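# Clamp locking pliers onto rod and lift it

## Task

Turn the adjusting screw at the end of the locking pliers so the jaws suit the rod lying in the slot. Then clamp the pliers shut on the rod so they lock tightly, with the rod sitting in the notches of the jaws, and raise the rod at least a generous hand's width above the bottom of the slot. At the end, one gripper must hold the pliers steady by their handles, with the pliers and rod touching nothing else. The other gripper must be empty, and its arm must be well away from both the pliers and the rod.

## Robot and tools

ROBOT. There are two six-joint arms, left_arm and right_arm, each with a two-finger parallel gripper. Their bases sit at (-0.009, +0.303, 0) and (-0.036, -0.281, 0) m. The names are labels only; they do not say which side of a picture an arm appears on. Joint ranges in rad, from base to hand: waist -2.618 to 3.054, shoulder 0 to 3.142, elbow 0 to 3.142, wrist pitch -1.571 to 1.571, wrist yaw -1.571 to 1.571, wrist roll -2.094 to 2.094. Elbows cannot fully straighten, and a nearly straight arm behaves less predictably.

FRAME. Every pose is in the scene frame. Its origin is on the table top midway between the arms. +x points out over the table, +z points up, and left_arm is on the +y side. Positions are in metres. Orientations are quaternions written w first (qw, qx, qy, qz). On each gripper, the fingers extend along its +z axis and close along its y axis. end_effector_position is the spot between the finger pads, roughly 1 cm behind the tips. Reported hand positions can be somewhat off, more so at long reach.

ROW FORMAT. A row is one flat list of 16 numbers covering both arms: x, y, z, qw, qx, qy, qz, opening for left_arm, then the same eight for right_arm. The pose part is an absolute target for that gripper, not an offset. Opening runs from -1 (closed) to +1 (fully open, 0.093 m). The pads meet near -0.94, and each millimetre of object width adds about 0.0208. Each gripper also has its own fixed reading bias of up to about 0.02. Sending a number below the object's width reading squeezes harder, up to roughly 50-62 N per pad. Keep resending the same closing number to keep hold. A call is refused outright if a target lies more than 0.6 m from the arm's last reported position along any gripper axis. On each control step the command is clipped to within 70 mm and 16 degrees of the measured pose. Friction may leave a hand up to about 31 mm short, and very small requested moves may not happen at all. To keep an arm still, resend its last reported pose and desired opening every call. To keep an orientation, reuse your own target quaternion rather than the drifted reported one.

TOOLS.
execute_actions: argument actions is a list holding at most one item. An empty list only reports the current state. An action {"rows": [...], "steps": n} takes 1-15 rows and up to 15 steps (default 15), each step 1/30 s; if there are fewer rows than steps, the last row repeats. A wait {"steps": n} takes up to 300 steps, counted from the previous result, so your reply time is included. The optional pictures flag turns the camera images on or off.
move: target is one 16-number row as above (absolute poses). speed is in m/s, from 0.002 to 0.5, default 0.25; turning is capped at twice that in rad/s. Each hand follows a straight line, and both finish together within 0.5-10 s. The paths do not avoid obstacles or the other arm. The opening is applied when the move starts. Faster moves and targets set deeper past a contact hit harder.
wait: seconds, 0 to 10; no new command is sent.
zoom_image: camera (cam_high, cam_left_wrist or cam_right_wrist) and region [x0, y0, x1, y1] in pixels of that camera's 504x504 image, at most 504 by 504.
show_instructions: shows the reference pages (here a locking pliers manual image).
read_manual: section "licences" only.
finished_scene: pass the current scene number.

RESULTS. The state line gives each gripper's position and quaternion. grip_measured is the gripper motor position on the -1..+1 scale. It keeps heading toward the commanded value after the pads touch, so it barely reveals contact. Joint positions end with the finger opening in metres, which floors at zero. Joint torques are raw drive outputs with offsets and noise. "Hand target" is the pose the controller is currently driving toward. "pose unreachable" means the clearance check altered or blocked the named arm's command, and HELD marks the steps where that happened. A move adds a "move:" line with its ending (done, off_target, moving, held, fault) and any limits: paced means the target was clipped; held means some steps were blocked, after which the arm may jump faster than the set speed. The result also gives each gripper's remaining distance to its target. After an action, an arm continues only to its last clipped pose, so check where it ended and send the rest. MOTOR HOT appears at 75 °C, which holding loads causes. At 90 °C that arm stops for 10 s, and at 100 °C it goes limp and drops; these stops appear as OVER-TEMPERATURE FAULT lines.

CAMERAS. cam_high is fixed above and in front, near (0.85, -0.08, 1.30). cam_left_wrist and cam_right_wrist ride on the hands. The calibration (K, distortion, T_world_to_cam) is approximate, off by a few degrees and millimetres.

AVOID. Knocking anything off the table, letting the arms collide or press on each other, dropping or slipping the pliers, and fast impacts or heavy shoves. Loose objects may occasionally be nudged by outside disturbances. Move smoothly and avoid long, heavy holds.

Each tool is called after "Call:" as name(argument=value, ...) on one line, values as JSON.

## Session

Scene 1 done (peak ≈4–4.5 mm deflection works).

Call:
execute_actions(actions=[])

Scene clock: 0.00 s of 8100.00 s.
left_arm: end_effector_position=(+0.1555, +0.6389, +0.1200) grip_measured=+1.000 end_effector_quat_wxyz=(+0.594, -0.573, +0.549, +0.129) | right_arm: end_effector_position=(+0.3626, -0.3194, +0.2378) grip_measured=+1.000 end_effector_quat_wxyz=(+0.502, +0.724, +0.392, +0.266)
Joint positions: left_arm=[ 1.012  1.401  0.305  0.829  0.162 -0.55   0.093] | right_arm=[ 0.244  1.33   0.94  -0.096  0.707  1.892  0.093]
Joint velocities: left_arm=[ 0.012  0.012 -0.007  0.022  0.007  0.007  0.   ] | right_arm=[ 0.002 -0.002 -0.007 -0.022 -0.007 -0.037  0.   ]
Joint torques (N m, as the arm reports them, + toward a larger angle): no reading
Hand target (left_arm): +0.156, +0.639, +0.120; +0.594, -0.573, +0.549, +0.129
Hand target (right_arm): +0.363, -0.319, +0.238; +0.502, +0.724, +0.392, +0.266
camera_calibration (this result's frames):
cam_left_wrist: T_world_to_cam=[[0.794729, -0.285431, 0.535663, -0.00526811], [0.1263, -0.785444, -0.60591, 0.5923], [0.593679, 0.549188, -0.588165, -0.290362], [0, 0, 0, 1]] pos_world=[0.101761, 0.623178, 0.190922]
cam_right_wrist: T_world_to_cam=[[-0.30282, 0.159728, -0.939567, 0.383382], [0.156908, 0.980758, 0.11616, 0.268678], [0.940042, -0.11225, -0.322056, -0.216767], [0, 0, 0, 1]] pos_world=[0.277708, -0.349078, 0.259192]

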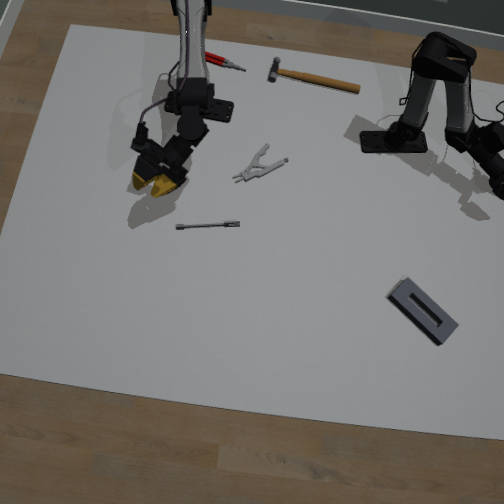

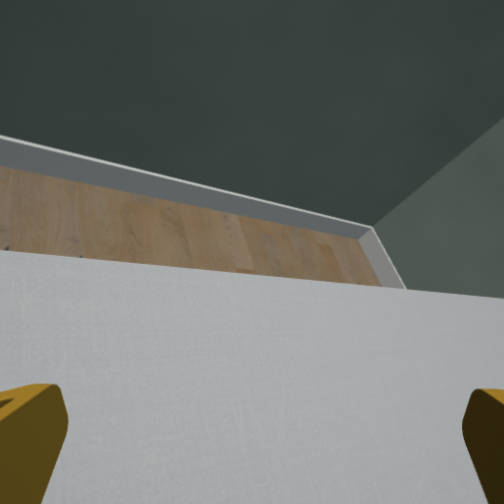

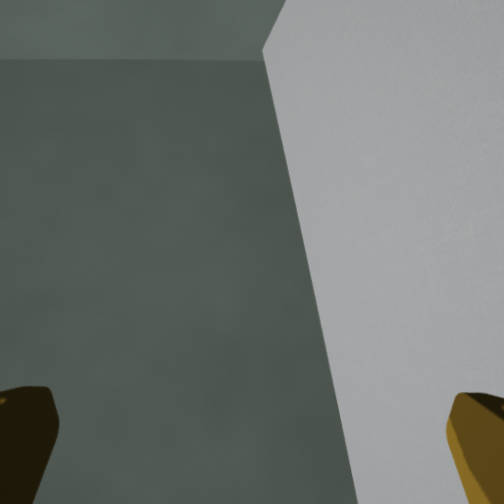

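Call:
zoom_image(camera="cam_high", region=[210,120,310,220])

Call:
zoom_image(camera="cam_high", region=[370,260,480,370])

Region (210, 120, 310, 220) of cam_high's 504x504 image, scaled by 5.040, with more detail than that image has.

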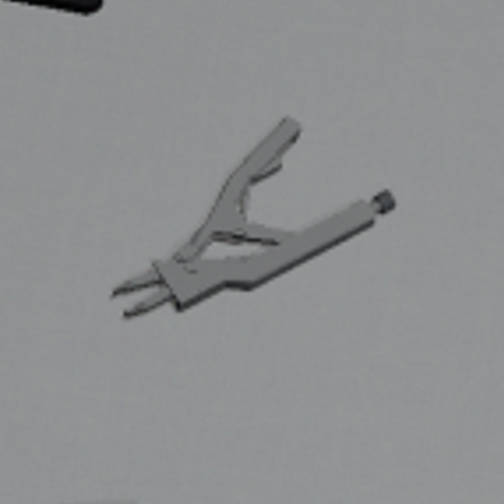

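Region (370, 260, 480, 370) of cam_high's 504x504 image, scaled by 4.582, with more detail than that image has.

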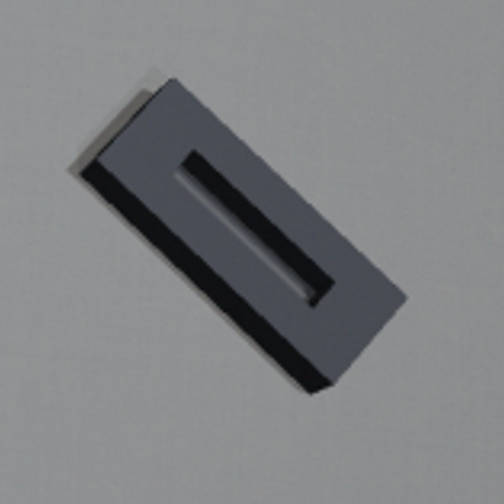

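Call:
move(target=[0.15,-0.04,0.12,0,0.428,0.904,0,0.2,0.3,-0.35,0.2,0.707,0,0.707,0,1], speed=0.25)

Scene clock: 34.37 s of 8100.00 s.
left_arm: end_effector_position=(+0.1604, -0.0444, +0.1151) grip_measured=+0.201 end_effector_quat_wxyz=(+0.023, +0.423, +0.905, -0.028) | right_arm: end_effector_position=(+0.3051, -0.3512, +0.1940) grip_measured=+1.000 end_effector_quat_wxyz=(+0.699, +0.013, +0.715, +0.009)
Joint positions: left_arm=[-1.288  1.949  1.701 -1.252  0.014 -0.238  0.055] | right_arm=[-0.319  1.156  0.25   0.883 -0.376  0.022  0.093]
Joint velocities: left_arm=[-0.012 -0.002  0.012 -0.051  0.037 -0.037 -0.001] | right_arm=[-0.007 -0.012 -0.002 -0.066 -0.007  0.037  0.   ]
Joint torques (N m, as the arm reports them, + toward a larger angle): left_arm=[ -0.9  -10.32  10.79   0.43  -0.06   0.14] | right_arm=[-0.92 -4.85  6.06  2.6  -0.12 -0.2 ]
Hand target (left_arm): +0.158, -0.049, +0.115; +0.020, +0.431, +0.902, -0.029
Hand target (right_arm): +0.301, -0.351, +0.199; +0.708, +0.006, +0.706, +0.003
Off the commanded pose (left_arm): 0.012 m, 4 deg.
Off the commanded pose (right_arm): 0.008 m, 2 deg.
move: off_target (left_arm)
camera_calibration (this result's frames):
cam_left_wrist: T_world_to_cam=[[-0.764856, -0.644191, 0.00367966, 0.0939054], [-0.598682, 0.712909, 0.365159, 0.123155], [-0.237855, 0.277091, -0.930938, 0.239889], [0, 0, 0, 1]] pos_world=[0.202613, -0.0937762, 0.178005]
cam_right_wrist: T_world_to_cam=[[0.00986035, -0.999938, -0.00523176, -0.354079], [-0.446579, 0.000277686, -0.894744, 0.349927], [0.89469, 0.0111589, -0.446548, -0.0991124], [0, 0, 0, 1]] pos_world=[0.248436, -0.353048, 0.266984]

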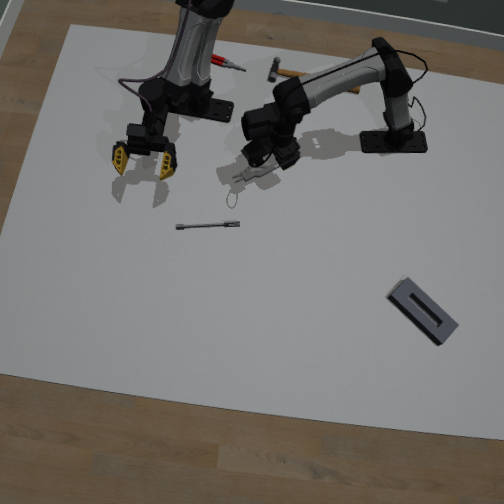

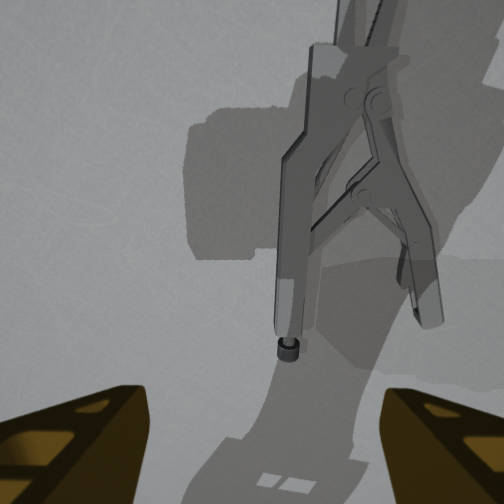

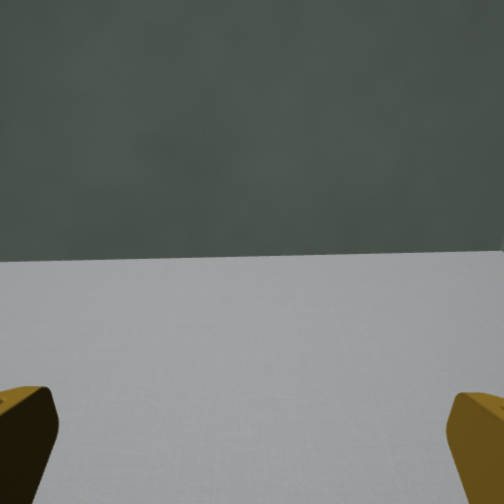

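Call:
move(target=[0.132,-0.036,0.05,0,0.462,0.887,0,-0.3,0.3,-0.35,0.2,0.707,0,0.707,0,1], speed=0.1)

Scene clock: 42.33 s of 8100.00 s.
left_arm: end_effector_position=(+0.1354, -0.0414, +0.0610) grip_measured=-0.299 end_effector_quat_wxyz=(+0.007, +0.455, +0.890, -0.012) | right_arm: end_effector_position=(+0.3041, -0.3498, +0.1982) grip_measured=+1.000 end_effector_quat_wxyz=(+0.704, +0.004, +0.710, +0.004)
Joint positions: left_arm=[-1.347  1.963  1.507 -1.088  0.009 -0.226  0.031] | right_arm=[-0.319  1.143  0.25   0.883 -0.382  0.008  0.093]
Joint velocities: left_arm=[ 0.002  0.012 -0.007  0.037  0.051 -0.037 -0.001] | right_arm=[-0.007  0.002 -0.017  0.037  0.037 -0.051  0.   ]
Joint torques (N m, as the arm reports them, + toward a larger angle): left_arm=[ -0.71 -10.32   5.69   0.55  -0.18   0.11] | right_arm=[-0.97 -4.84  6.15  2.41 -0.13 -0.22]
Hand target (left_arm): +0.132, -0.037, +0.049; -0.001, +0.462, +0.887, -0.001
Hand target (right_arm): +0.300, -0.350, +0.200; +0.707, +0.000, +0.707, -0.000
Off the commanded pose (left_arm): 0.013 m, 2 deg.
Off the commanded pose (right_arm): 0.005 m, 1 deg.
move: off_target (left_arm)
camera_calibration (this result's frames):
cam_left_wrist: T_world_to_cam=[[-0.808503, -0.588368, -0.0120668, 0.0860962], [-0.54222, 0.736806, 0.403875, 0.116697], [-0.228736, 0.333077, -0.914735, 0.18282], [0, 0, 0, 1]] pos_world=[0.174702, -0.09622, 0.12114]
cam_right_wrist: T_world_to_cam=[[0.0161289, -0.999775, 0.0137682, -0.358236], [-0.435711, -0.0194216, -0.899877, 0.344045], [0.899942, 0.00851502, -0.435926, -0.101001], [0, 0, 0, 1]] pos_world=[0.246578, -0.350613, 0.270502]

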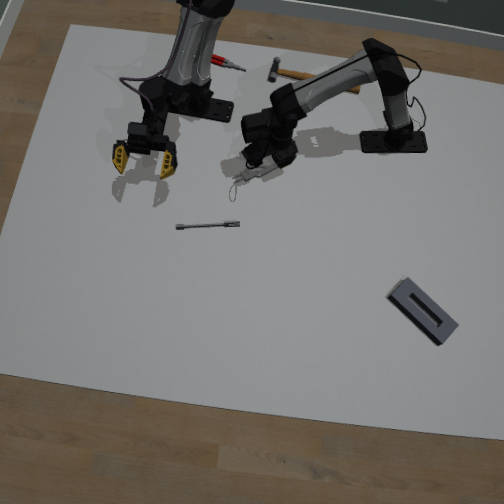

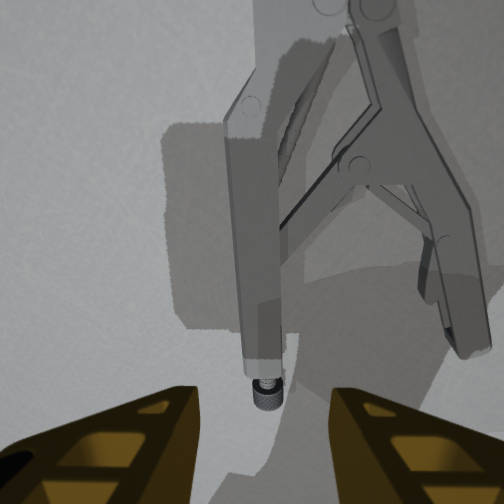

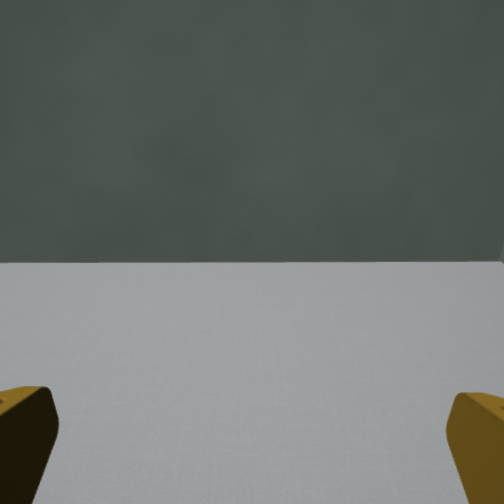

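Call:
move(target=[0.131,-0.033,0.002,0,0.435,0.9,0,-0.3,0.3,-0.35,0.2,0.707,0,0.707,0,1], speed=0.04)

Call:
move(target=[0.131,-0.033,0.002,0,0.435,0.9,0,-0.85,0.3,-0.35,0.2,0.707,0,0.707,0,1], speed=0.04)

Scene clock: 47.67 s of 8100.00 s.
left_arm: end_effector_position=(+0.1349, -0.0392, +0.0166) grip_measured=-0.299 end_effector_quat_wxyz=(+0.008, +0.437, +0.899, -0.011) | right_arm: end_effector_position=(+0.3041, -0.3497, +0.1982) grip_measured=+1.000 end_effector_quat_wxyz=(+0.704, +0.004, +0.710, +0.005)
Joint positions: left_arm=[-1.347  2.005  1.382 -0.921  0.007 -0.267  0.031] | right_arm=[-0.319  1.143  0.25   0.883 -0.382  0.008  0.093]
Joint velocities: left_arm=[ 0.007  0.007 -0.027  0.037 -0.022 -0.095  0.   ] | right_arm=[ 0.022 -0.007 -0.007  0.007 -0.037 -0.022  0.   ]
Joint torques (N m, as the arm reports them, + toward a larger angle): left_arm=[-0.81 -9.9   4.81  0.69 -0.15 -0.05] | right_arm=[-0.95 -4.92  6.13  2.4  -0.14 -0.22]
Hand target (left_arm): +0.131, -0.034, +0.002; -0.000, +0.435, +0.900, +0.000
Hand target (right_arm): +0.300, -0.350, +0.200; +0.707, +0.000, +0.707, +0.000
Off the commanded pose (left_arm): 0.016 m, 2 deg.
Off the commanded pose (right_arm): 0.005 m, 1 deg.
move: off_target (left_arm)
camera_calibration (this result's frames):
cam_left_wrist: T_world_to_cam=[[-0.783766, -0.62091, -0.0135, 0.0819104], [-0.57253, 0.713932, 0.403126, 0.135969], [-0.240667, 0.323686, -0.915045, 0.142608], [0, 0, 0, 1]] pos_world=[0.176366, -0.0923736, 0.0767858]
cam_right_wrist: T_world_to_cam=[[0.0165102, -0.999769, 0.0137647, -0.358285], [-0.435702, -0.0195846, -0.899878, 0.343987], [0.89994, 0.00885987, -0.435925, -0.100881], [0, 0, 0, 1]] pos_world=[0.246578, -0.350571, 0.270502]

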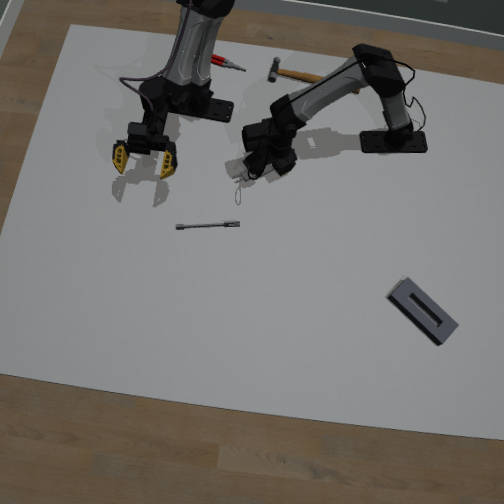

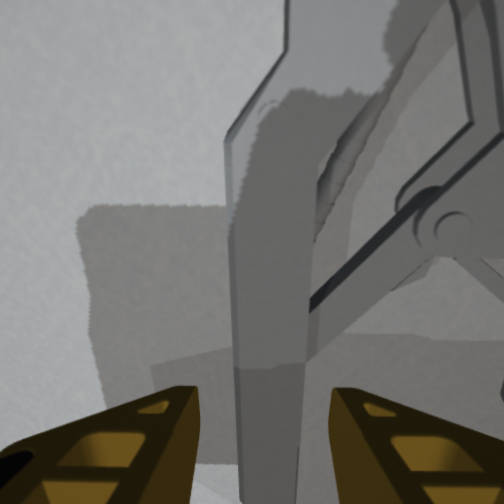

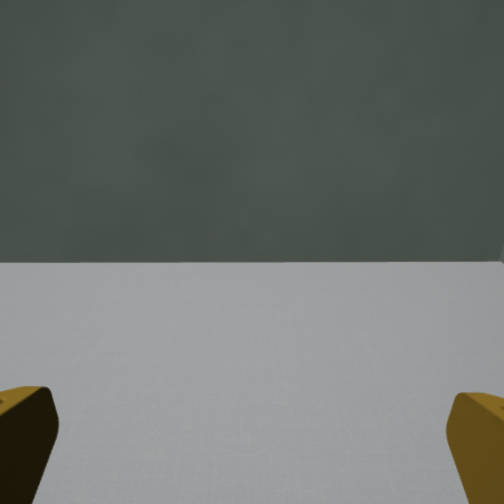

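Scene clock: 48.37 s of 8100.00 s.
left_arm: end_effector_position=(+0.1351, -0.0393, +0.0166) grip_measured=-0.819 end_effector_quat_wxyz=(+0.008, +0.436, +0.900, -0.011) | right_arm: end_effector_position=(+0.3041, -0.3497, +0.1982) grip_measured=+1.000 end_effector_quat_wxyz=(+0.704, +0.004, +0.710, +0.004)
Joint positions: left_arm=[-1.347  2.005  1.382 -0.921  0.006 -0.268  0.006] | right_arm=[-0.319  1.143  0.25   0.883 -0.382  0.008  0.093]
Joint velocities: left_arm=[-0.017  0.007  0.022 -0.022 -0.037 -0.037  0.001] | right_arm=[-0.007  0.012  0.012  0.022 -0.037  0.022  0.   ]
Joint torques (N m, as the arm reports them, + toward a larger angle): left_arm=[ -0.7  -10.12   4.54   0.67  -0.19  -0.05] | right_arm=[-0.96 -4.87  6.15  2.39 -0.14 -0.23]
Hand target (left_arm): +0.131, -0.033, +0.002; -0.000, +0.435, +0.900, -0.000
Hand target (right_arm): +0.300, -0.350, +0.200; +0.707, +0.000, +0.707, -0.000
Off the commanded pose (left_arm): 0.016 m, 2 deg.
Off the commanded pose (right_arm): 0.005 m, 1 deg.
move: off_target (left_arm)
camera_calibration (this result's frames):
cam_left_wrist: T_world_to_cam=[[-0.782803, -0.622121, -0.0136263, 0.0817476], [-0.57387, 0.713277, 0.402378, 0.136314], [-0.240609, 0.322803, -0.915372, 0.142654], [0, 0, 0, 1]] pos_world=[0.176542, -0.0924214, 0.0768454]
cam_right_wrist: T_world_to_cam=[[0.0165138, -0.999764, 0.0141461, -0.358359], [-0.435701, -0.0199294, -0.899871, 0.343865], [0.89994, 0.00869681, -0.435928, -0.100937], [0, 0, 0, 1]] pos_world=[0.246578, -0.350544, 0.270502]

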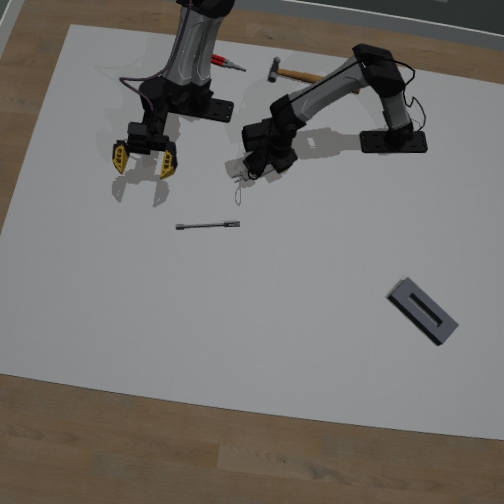

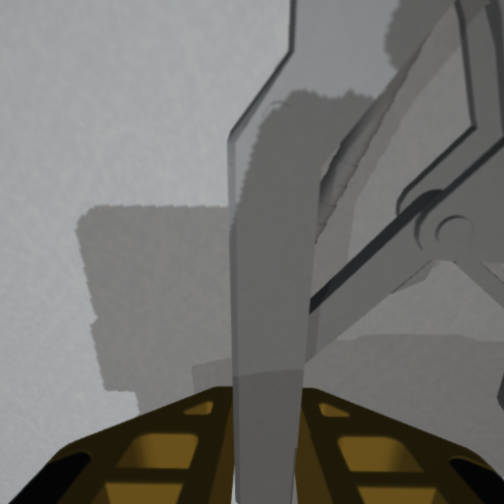

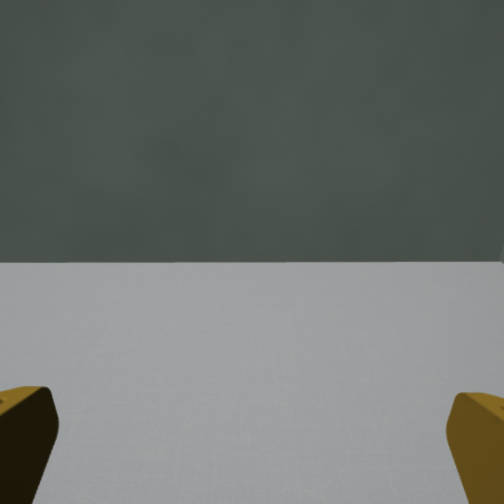

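Call:
move(target=[0.135,-0.039,0.045,0,0.435,0.9,0,-0.85,0.3,-0.35,0.2,0.707,0,0.707,0,1], speed=0.05)

Call:
move(target=[0.2,0.02,0.04,0,-0.259,0.966,0,-0.85,0.3,-0.35,0.2,0.707,0,0.707,0,1], speed=0.25)

Call:
move(target=[0.2,0.02,0.006,0,-0.259,0.966,0,-0.85,0.3,-0.35,0.2,0.707,0,0.707,0,1], speed=0.03)

Scene clock: 53.80 s of 8100.00 s.
left_arm: end_effector_position=(+0.1312, -0.0299, +0.0328) grip_measured=-0.819 end_effector_quat_wxyz=(-0.016, +0.436, +0.900, +0.011) | right_arm: end_effector_position=(+0.3041, -0.3497, +0.1982) grip_measured=+1.000 end_effector_quat_wxyz=(+0.704, +0.004, +0.710, +0.004)
Joint positions: left_arm=[-1.347  2.005  1.45  -1.054  0.006 -0.268  0.006] | right_arm=[-0.319  1.143  0.25   0.883 -0.382  0.008  0.093]
Joint velocities: left_arm=[-0.007  0.002 -0.002 -0.007  0.007 -0.007  0.001] | right_arm=[ 0.007 -0.022 -0.027  0.022 -0.037  0.066  0.   ]
Joint torques (N m, as the arm reports them, + toward a larger angle): left_arm=[ -0.44 -13.24  10.63   0.2   -0.15  -0.05] | right_arm=[-1.01 -4.87  6.16  2.39 -0.13 -0.21]
Hand target (left_arm): +0.135, -0.038, +0.045; -0.000, +0.435, +0.900, -0.000
Hand target (right_arm): +0.300, -0.350, +0.200; +0.707, +0.000, +0.707, +0.000
Off the commanded pose (left_arm): 0.016 m, 2 deg.
Off the commanded pose (right_arm): 0.005 m, 1 deg.
move: off_target (left_arm)
camera_calibration (this result's frames):
cam_left_wrist: T_world_to_cam=[[-0.783376, -0.620724, -0.0319977, 0.0855296], [-0.563085, 0.686954, 0.459379, 0.116828], [-0.263167, 0.377884, -0.887664, 0.157209], [0, 0, 0, 1]] pos_world=[0.174158, -0.0865722, 0.0886166]
cam_right_wrist: T_world_to_cam=[[0.0165138, -0.999764, 0.0141461, -0.358359], [-0.435701, -0.0199294, -0.899871, 0.343865], [0.89994, 0.00869681, -0.435928, -0.100937], [0, 0, 0, 1]] pos_world=[0.246578, -0.350544, 0.270502]

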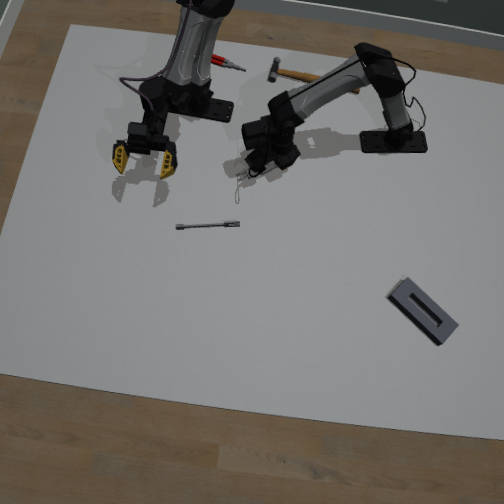

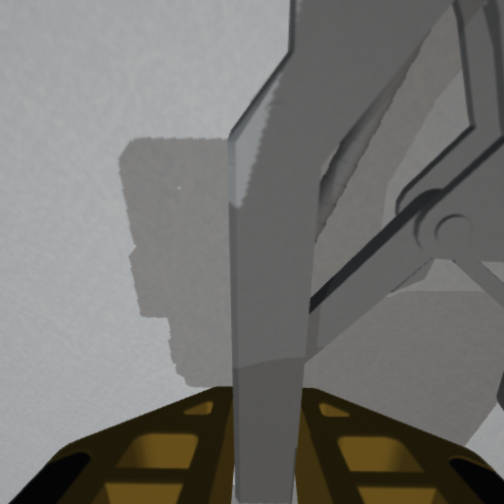

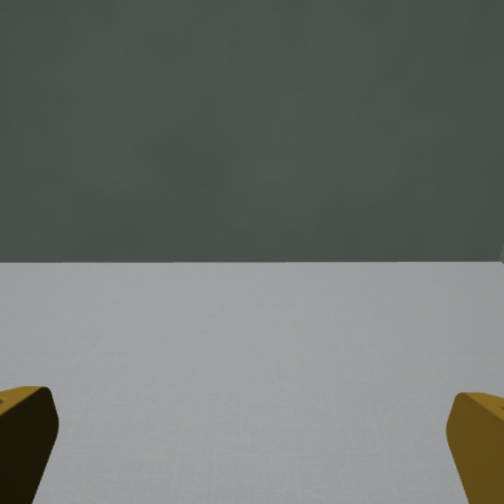

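Scene clock: 57.20 s of 8100.00 s.
left_arm: end_effector_position=(+0.1988, +0.0167, +0.0382) grip_measured=-0.820 end_effector_quat_wxyz=(-0.004, -0.250, +0.968, +0.004) | right_arm: end_effector_position=(+0.3041, -0.3497, +0.1982) grip_measured=+1.000 end_effector_quat_wxyz=(+0.704, +0.004, +0.710, +0.004)
Joint positions: left_arm=[-1.118  1.947  1.39  -1.025  0.005 -1.447  0.006] | right_arm=[-0.319  1.143  0.25   0.883 -0.382  0.008  0.093]
Joint velocities: left_arm=[-0.002  0.002 -0.002  0.095 -0.11   0.007 -0.001] | right_arm=[-0.007 -0.007  0.002 -0.022 -0.095  0.007  0.   ]
Joint torques (N m, as the arm reports them, + toward a larger angle): left_arm=[  0.38 -13.29   5.57   0.36  -0.29  -0.06] | right_arm=[-0.99 -4.87  6.15  2.39 -0.12 -0.22]
Hand target (left_arm): +0.201, +0.022, +0.040; +0.004, -0.259, +0.966, +0.001
Hand target (right_arm): +0.300, -0.350, +0.200; +0.707, +0.000, +0.707, +0.000
Off the commanded pose (left_arm): 0.004 m, 1 deg.
Off the commanded pose (right_arm): 0.005 m, 1 deg.
move: done
camera_calibration (this result's frames):
cam_left_wrist: T_world_to_cam=[[0.485889, -0.873221, -0.0373746, -0.0803436], [-0.780678, -0.452829, 0.430682, 0.183762], [-0.393005, -0.180086, -0.901729, 0.197844], [0, 0, 0, 1]] pos_world=[0.260251, 0.0486842, 0.0962557]
cam_right_wrist: T_world_to_cam=[[0.0165138, -0.999764, 0.0141461, -0.358359], [-0.435701, -0.0199294, -0.899871, 0.343865], [0.89994, 0.00869681, -0.435928, -0.100937], [0, 0, 0, 1]] pos_world=[0.246578, -0.350544, 0.270502]

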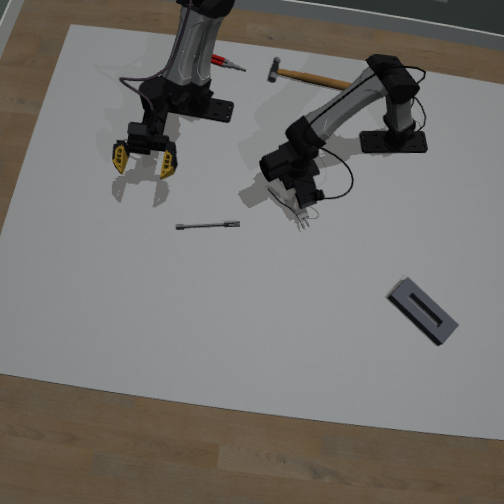

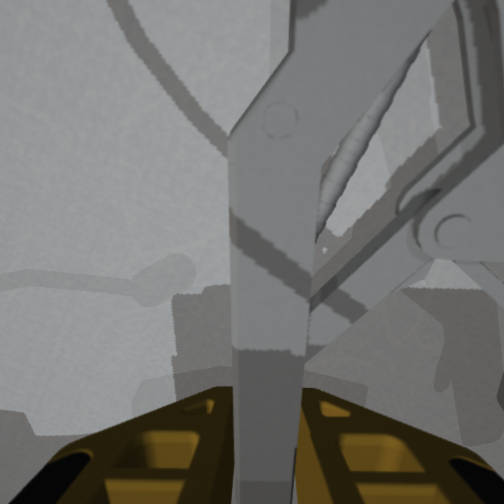

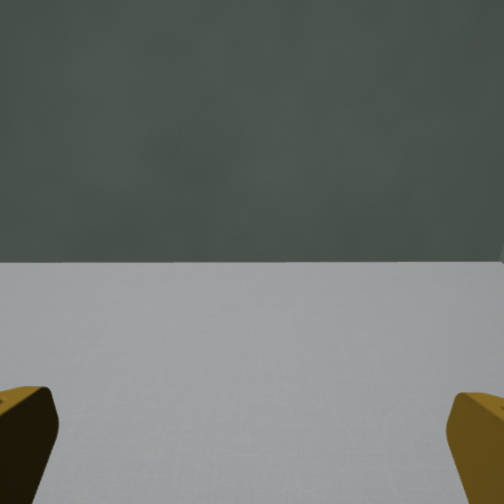

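Scene clock: 58.67 s of 8100.00 s.
left_arm: end_effector_position=(+0.2016, +0.0122, +0.0174) grip_measured=-0.820 end_effector_quat_wxyz=(+0.001, -0.252, +0.968, -0.013) | right_arm: end_effector_position=(+0.3041, -0.3497, +0.1982) grip_measured=+1.000 end_effector_quat_wxyz=(+0.704, +0.004, +0.710, +0.004)
Joint positions: left_arm=[-1.118  1.962  1.323 -0.907  0.008 -1.45   0.006] | right_arm=[-0.319  1.143  0.25   0.883 -0.382  0.008  0.093]
Joint velocities: left_arm=[ 0.007 -0.002  0.012  0.007 -0.007 -0.037  0.   ] | right_arm=[-0.002 -0.007 -0.007  0.066  0.007 -0.081  0.   ]
Joint torques (N m, as the arm reports them, + toward a larger angle): left_arm=[  0.02 -10.05   4.99   0.47  -0.24  -0.08] | right_arm=[-1.   -4.89  6.13  2.39 -0.14 -0.22]
Hand target (left_arm): +0.200, +0.020, +0.006; +0.000, -0.259, +0.966, +0.000
Hand target (right_arm): +0.300, -0.350, +0.200; +0.707, +0.000, +0.707, +0.000
Off the commanded pose (left_arm): 0.014 m, 2 deg.
Off the commanded pose (right_arm): 0.005 m, 1 deg.
move: off_target (left_arm)
camera_calibration (this result's frames):
cam_left_wrist: T_world_to_cam=[[0.489237, -0.87215, -0.00110308, -0.0877353], [-0.787381, -0.442228, 0.429495, 0.194059], [-0.375072, -0.209256, -0.903069, 0.176099], [0, 0, 0, 1]] pos_world=[0.261772, 0.0461499, 0.0755856]
cam_right_wrist: T_world_to_cam=[[0.0165138, -0.999764, 0.0141461, -0.358359], [-0.435701, -0.0199294, -0.899871, 0.343865], [0.89994, 0.00869681, -0.435928, -0.100937], [0, 0, 0, 1]] pos_world=[0.246578, -0.350544, 0.270502]

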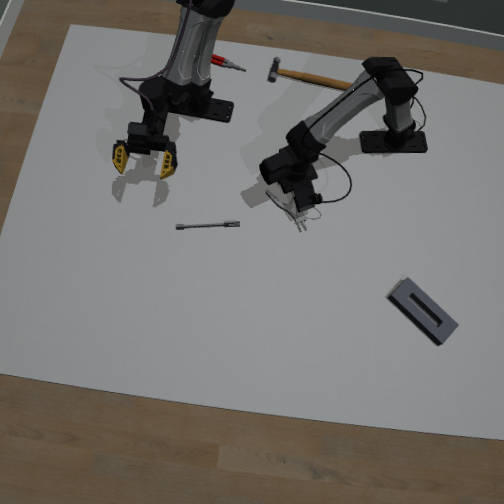

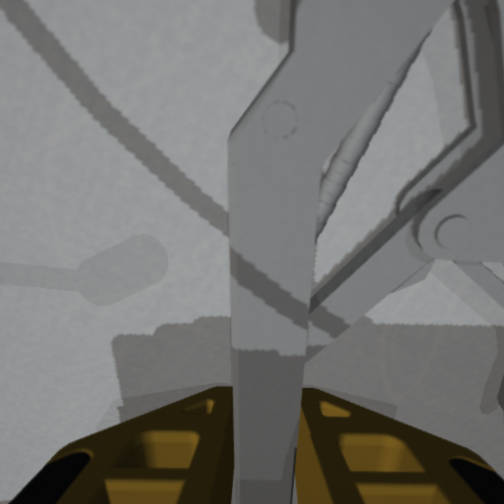

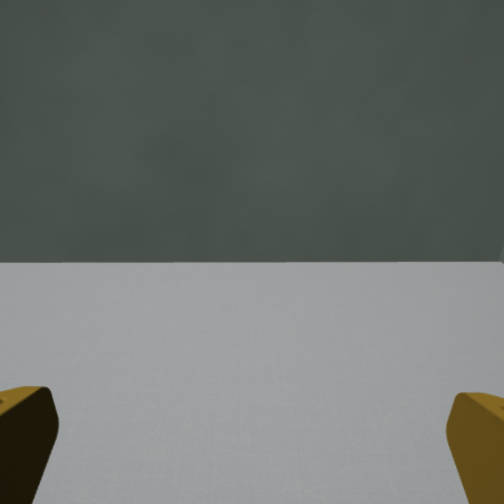

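Call:
move(target=[0.2,0.02,0.006,0,-0.259,0.966,0,-0.3,0.3,-0.35,0.2,0.707,0,0.707,0,1], speed=0.03)

Call:
move(target=[0.205,0.012,0.07,0,-0.259,0.966,0,-0.3,0.3,-0.35,0.2,0.707,0,0.707,0,1], speed=0.08)

Call:
move(target=[0.47,0.37,0.15,0.2154,-0.085,0.972,0.007,-0.3,0.3,-0.35,0.2,0.707,0,0.707,0,1], speed=0.25)

Scene clock: 67.07 s of 8100.00 s.
left_arm: end_effector_position=(+0.2024, +0.0110, +0.0174) grip_measured=-0.301 end_effector_quat_wxyz=(+0.002, -0.252, +0.968, -0.016) | right_arm: end_effector_position=(+0.3041, -0.3497, +0.1982) grip_measured=+1.000 end_effector_quat_wxyz=(+0.704, +0.004, +0.710, +0.004)
Joint positions: left_arm=[-1.118  1.962  1.323 -0.901  0.008 -1.451  0.031] | right_arm=[-0.319  1.143  0.25   0.883 -0.382  0.008  0.093]
Joint velocities: left_arm=[-0.007 -0.007 -0.007 -0.007 -0.022 -0.007 -0.001] | right_arm=[-0.012 -0.012  0.007 -0.007 -0.066  0.022  0.   ]
Joint torques (N m, as the arm reports them, + toward a larger angle): left_arm=[ 0.09 -9.97  4.72  0.43 -0.27 -0.07] | right_arm=[-0.97 -4.87  6.15  2.38 -0.13 -0.22]
Hand target (left_arm): +0.200, +0.020, +0.006; -0.000, -0.259, +0.966, +0.000
Hand target (right_arm): +0.300, -0.350, +0.200; +0.707, +0.000, +0.707, +0.000
Off the commanded pose (left_arm): 0.015 m, 2 deg.
Off the commanded pose (right_arm): 0.005 m, 1 deg.
move: off_target (left_arm)
camera_calibration (this result's frames):
cam_left_wrist: T_world_to_cam=[[0.490228, -0.871582, 0.00457443, -0.089418], [-0.788307, -0.441139, 0.428915, 0.194375], [-0.371817, -0.213872, -0.903333, 0.175603], [0, 0, 0, 1]] pos_world=[0.262354, 0.0453678, 0.0756667]
cam_right_wrist: T_world_to_cam=[[0.0165138, -0.999764, 0.0141461, -0.358359], [-0.435701, -0.0199294, -0.899871, 0.343865], [0.89994, 0.00869681, -0.435928, -0.100937], [0, 0, 0, 1]] pos_world=[0.246578, -0.350544, 0.270502]

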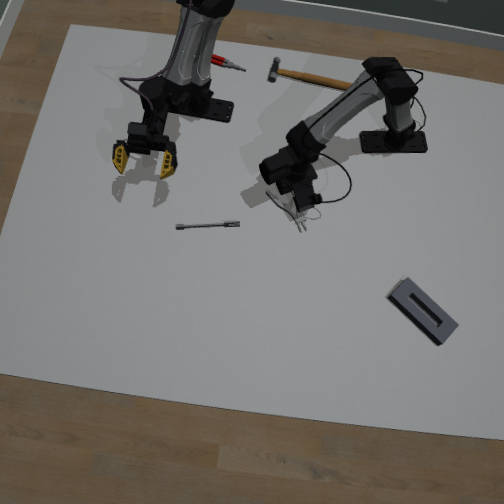

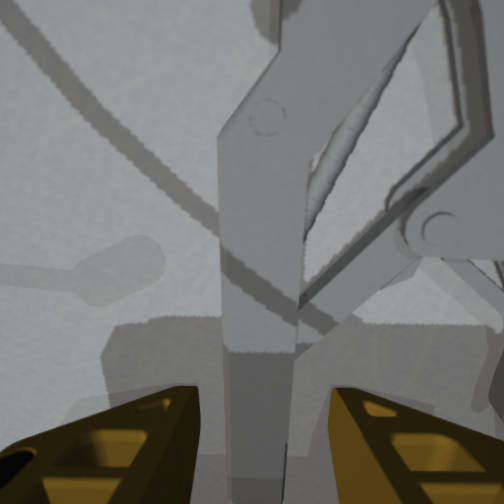

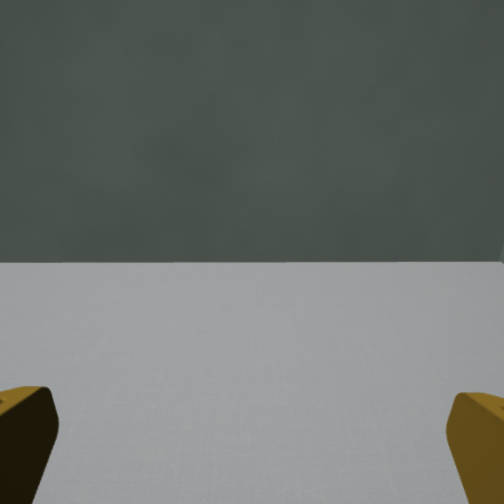

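Scene clock: 68.27 s of 8100.00 s.
left_arm: end_effector_position=(+0.1998, +0.0147, +0.0609) grip_measured=-0.301 end_effector_quat_wxyz=(-0.007, -0.253, +0.967, +0.008) | right_arm: end_effector_position=(+0.3041, -0.3497, +0.1982) grip_measured=+1.000 end_effector_quat_wxyz=(+0.704, +0.004, +0.710, +0.004)
Joint positions: left_arm=[-1.118  1.939  1.473 -1.124  0.008 -1.453  0.031] | right_arm=[-0.319  1.143  0.25   0.883 -0.382  0.008  0.093]
Joint velocities: left_arm=[ 0.002  0.002 -0.007 -0.051 -0.037 -0.022 -0.001] | right_arm=[-0.012 -0.007 -0.017  0.051  0.022  0.022  0.   ]
Joint torques (N m, as the arm reports them, + toward a larger angle): left_arm=[  0.   -12.2    9.99   0.1   -0.19  -0.08] | right_arm=[-0.98 -4.94  6.15  2.4  -0.12 -0.22]
Hand target (left_arm): +0.204, +0.013, +0.070; -0.000, -0.259, +0.966, -0.000
Hand target (right_arm): +0.300, -0.350, +0.200; +0.707, +0.000, +0.707, +0.000
Off the commanded pose (left_arm): 0.011 m, 1 deg.
Off the commanded pose (right_arm): 0.005 m, 1 deg.
move: off_target (left_arm)
camera_calibration (this result's frames):
cam_left_wrist: T_world_to_cam=[[0.491281, -0.869793, -0.0458628, -0.0823336], [-0.774695, -0.460421, 0.433427, 0.172596], [-0.398108, -0.177405, -0.900021, 0.219209], [0, 0, 0, 1]] pos_world=[0.261428, 0.0467427, 0.118709]
cam_right_wrist: T_world_to_cam=[[0.0165138, -0.999764, 0.0141461, -0.358359], [-0.435701, -0.0199294, -0.899871, 0.343865], [0.89994, 0.00869681, -0.435928, -0.100937], [0, 0, 0, 1]] pos_world=[0.246578, -0.350544, 0.270502]

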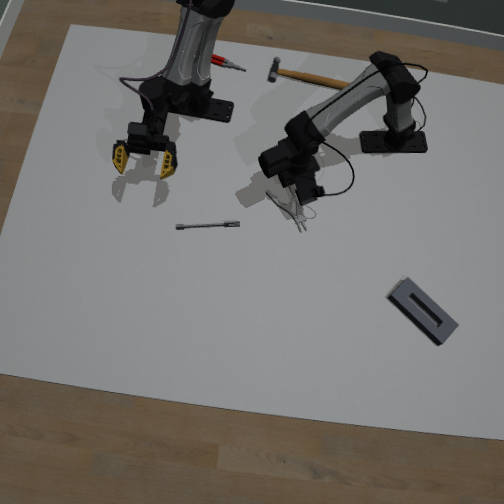

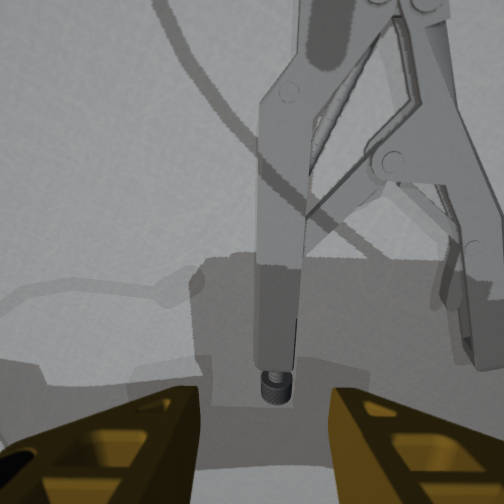

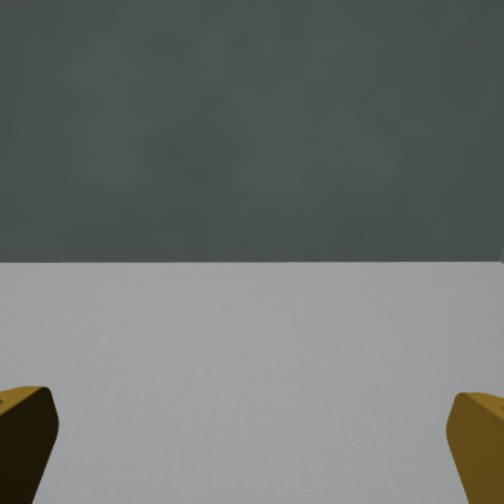

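Scene clock: 70.70 s of 8100.00 s.
left_arm: end_effector_position=(+0.4633, +0.3814, +0.1548) grip_measured=-0.301 end_effector_quat_wxyz=(+0.227, -0.089, +0.970, +0.027) | right_arm: end_effector_position=(+0.3041, -0.3497, +0.1982) grip_measured=+1.000 end_effector_quat_wxyz=(+0.704, +0.004, +0.710, +0.004)
Joint positions: left_arm=[-0.021  1.955  1.77  -0.926 -0.025 -0.022  0.031] | right_arm=[-0.319  1.143  0.25   0.883 -0.382  0.008  0.093]
Joint velocities: left_arm=[-0.002  0.002  0.007 -0.037 -0.051  0.066 -0.001] | right_arm=[ 0.022  0.002 -0.002  0.022  0.037  0.007  0.   ]
Joint torques (N m, as the arm reports them, + toward a larger angle): left_arm=[ -0.44 -10.93  11.83   1.34  -0.09   0.13] | right_arm=[-0.98 -4.91  6.14  2.41 -0.13 -0.23]
Hand target (left_arm): +0.467, +0.380, +0.154; +0.225, -0.081, +0.971, +0.025
Hand target (right_arm): +0.300, -0.350, +0.200; +0.707, +0.000, +0.707, +0.000
Off the commanded pose (left_arm): 0.014 m, 3 deg.
Off the commanded pose (right_arm): 0.005 m, 1 deg.
move: off_target (left_arm)
camera_calibration (this result's frames):
cam_left_wrist: T_world_to_cam=[[0.198471, -0.979465, -0.0354761, 0.287359], [-0.980006, -0.197801, -0.0215191, 0.570257], [0.01406, 0.0390377, -0.999139, 0.215562], [0, 0, 0, 1]] pos_world=[0.498792, 0.38584, 0.237842]
cam_right_wrist: T_world_to_cam=[[0.0165138, -0.999764, 0.0141461, -0.358359], [-0.435701, -0.0199294, -0.899871, 0.343865], [0.89994, 0.00869681, -0.435928, -0.100937], [0, 0, 0, 1]] pos_world=[0.246578, -0.350544, 0.270502]

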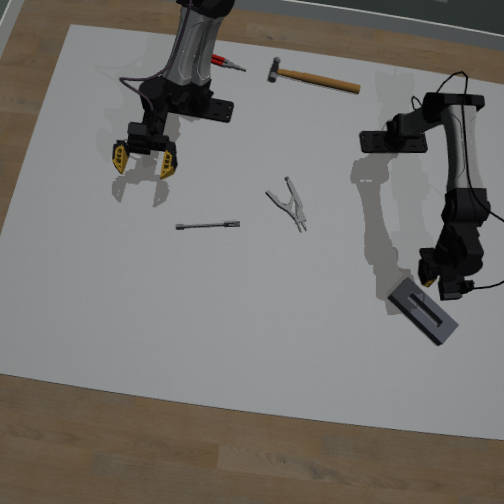

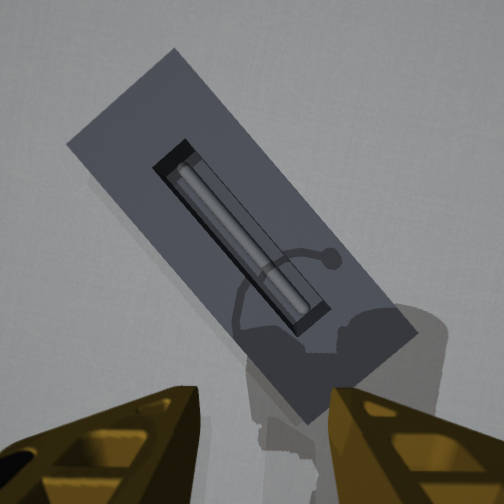

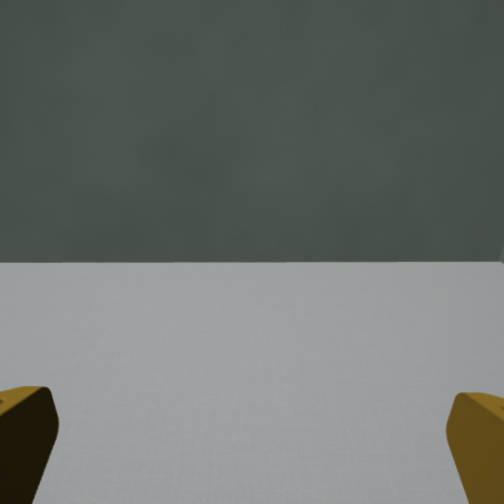

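Call:
zoom_image(camera="cam_left_wrist", region=[140,130,350,340])

Region (140, 130, 350, 340) of cam_left_wrist's 504x504 image, scaled by 2.400, with more detail than that image has.

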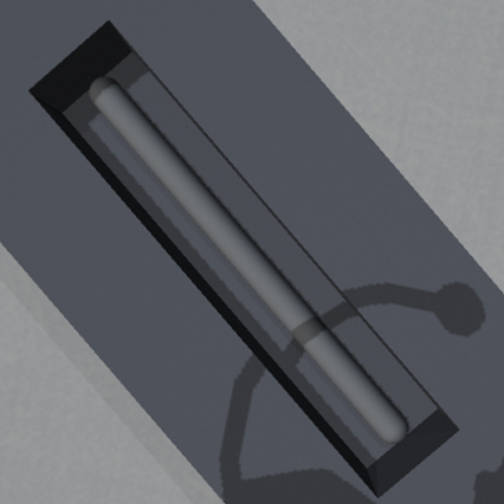

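Call:
move(target=[0.2,0.008,0.06,0,0.968,0.252,0,-0.3,0.3,-0.35,0.2,0.707,0,0.707,0,1], speed=0.3)

Scene clock: 83.07 s of 8100.00 s.
left_arm: end_effector_position=(+0.2015, +0.0012, +0.0567) grip_measured=-0.301 end_effector_quat_wxyz=(+0.021, +0.966, +0.258, -0.012) | right_arm: end_effector_position=(+0.3041, -0.3497, +0.1982) grip_measured=+1.000 end_effector_quat_wxyz=(+0.704, +0.004, +0.710, +0.004)
Joint positions: left_arm=[-1.122  1.942  1.46  -1.058  0.037  1.672  0.031] | right_arm=[-0.319  1.143  0.25   0.883 -0.382  0.008  0.093]
Joint velocities: left_arm=[-0.022  0.007 -0.007 -0.007 -0.051  0.007  0.   ] | right_arm=[-0.022  0.012  0.007  0.007  0.022  0.007  0.   ]
Joint torques (N m, as the arm reports them, + toward a larger angle): left_arm=[-0.55 -9.65 10.36  0.19 -0.01  0.12] | right_arm=[-0.99 -4.91  6.19  2.39 -0.14 -0.22]
Hand target (left_arm): +0.203, -0.002, +0.057; +0.017, +0.968, +0.251, -0.011
Hand target (right_arm): +0.300, -0.350, +0.200; +0.707, +0.000, +0.707, +0.000
Off the commanded pose (left_arm): 0.008 m, 3 deg.
Off the commanded pose (right_arm): 0.005 m, 1 deg.
move: off_target (left_arm)
camera_calibration (this result's frames):
cam_left_wrist: T_world_to_cam=[[-0.501976, 0.862732, -0.0609373, 0.103772], [0.782383, 0.482997, 0.39318, -0.143095], [0.368642, 0.149691, -0.91744, 0.0598703], [0, 0, 0, 1]] pos_world=[0.141976, -0.0293753, 0.117513]
cam_right_wrist: T_world_to_cam=[[0.0165138, -0.999764, 0.0141461, -0.358359], [-0.435701, -0.0199294, -0.899871, 0.343865], [0.89994, 0.00869681, -0.435928, -0.100937], [0, 0, 0, 1]] pos_world=[0.246578, -0.350544, 0.270502]

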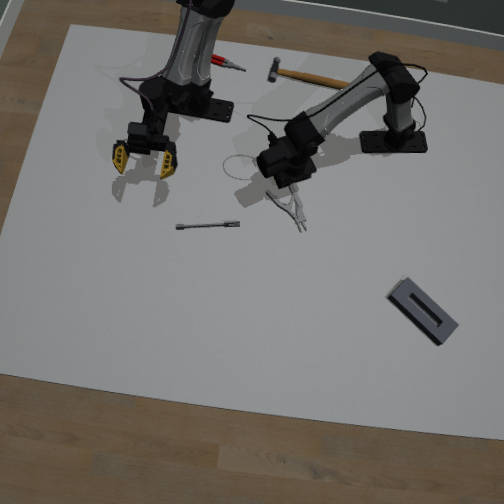

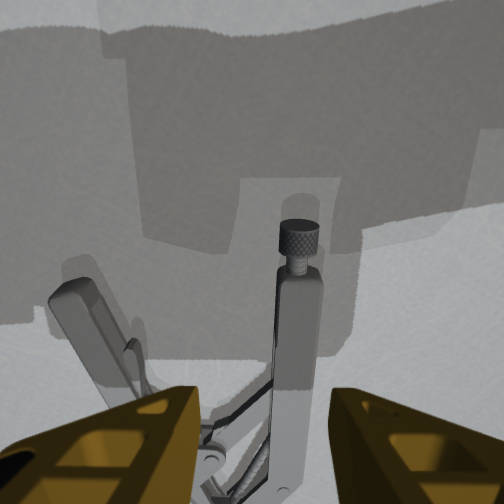

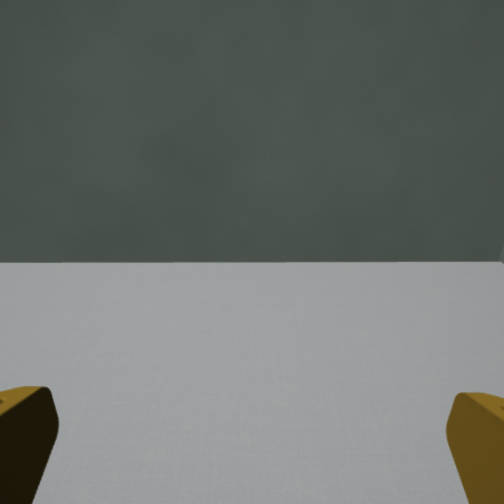

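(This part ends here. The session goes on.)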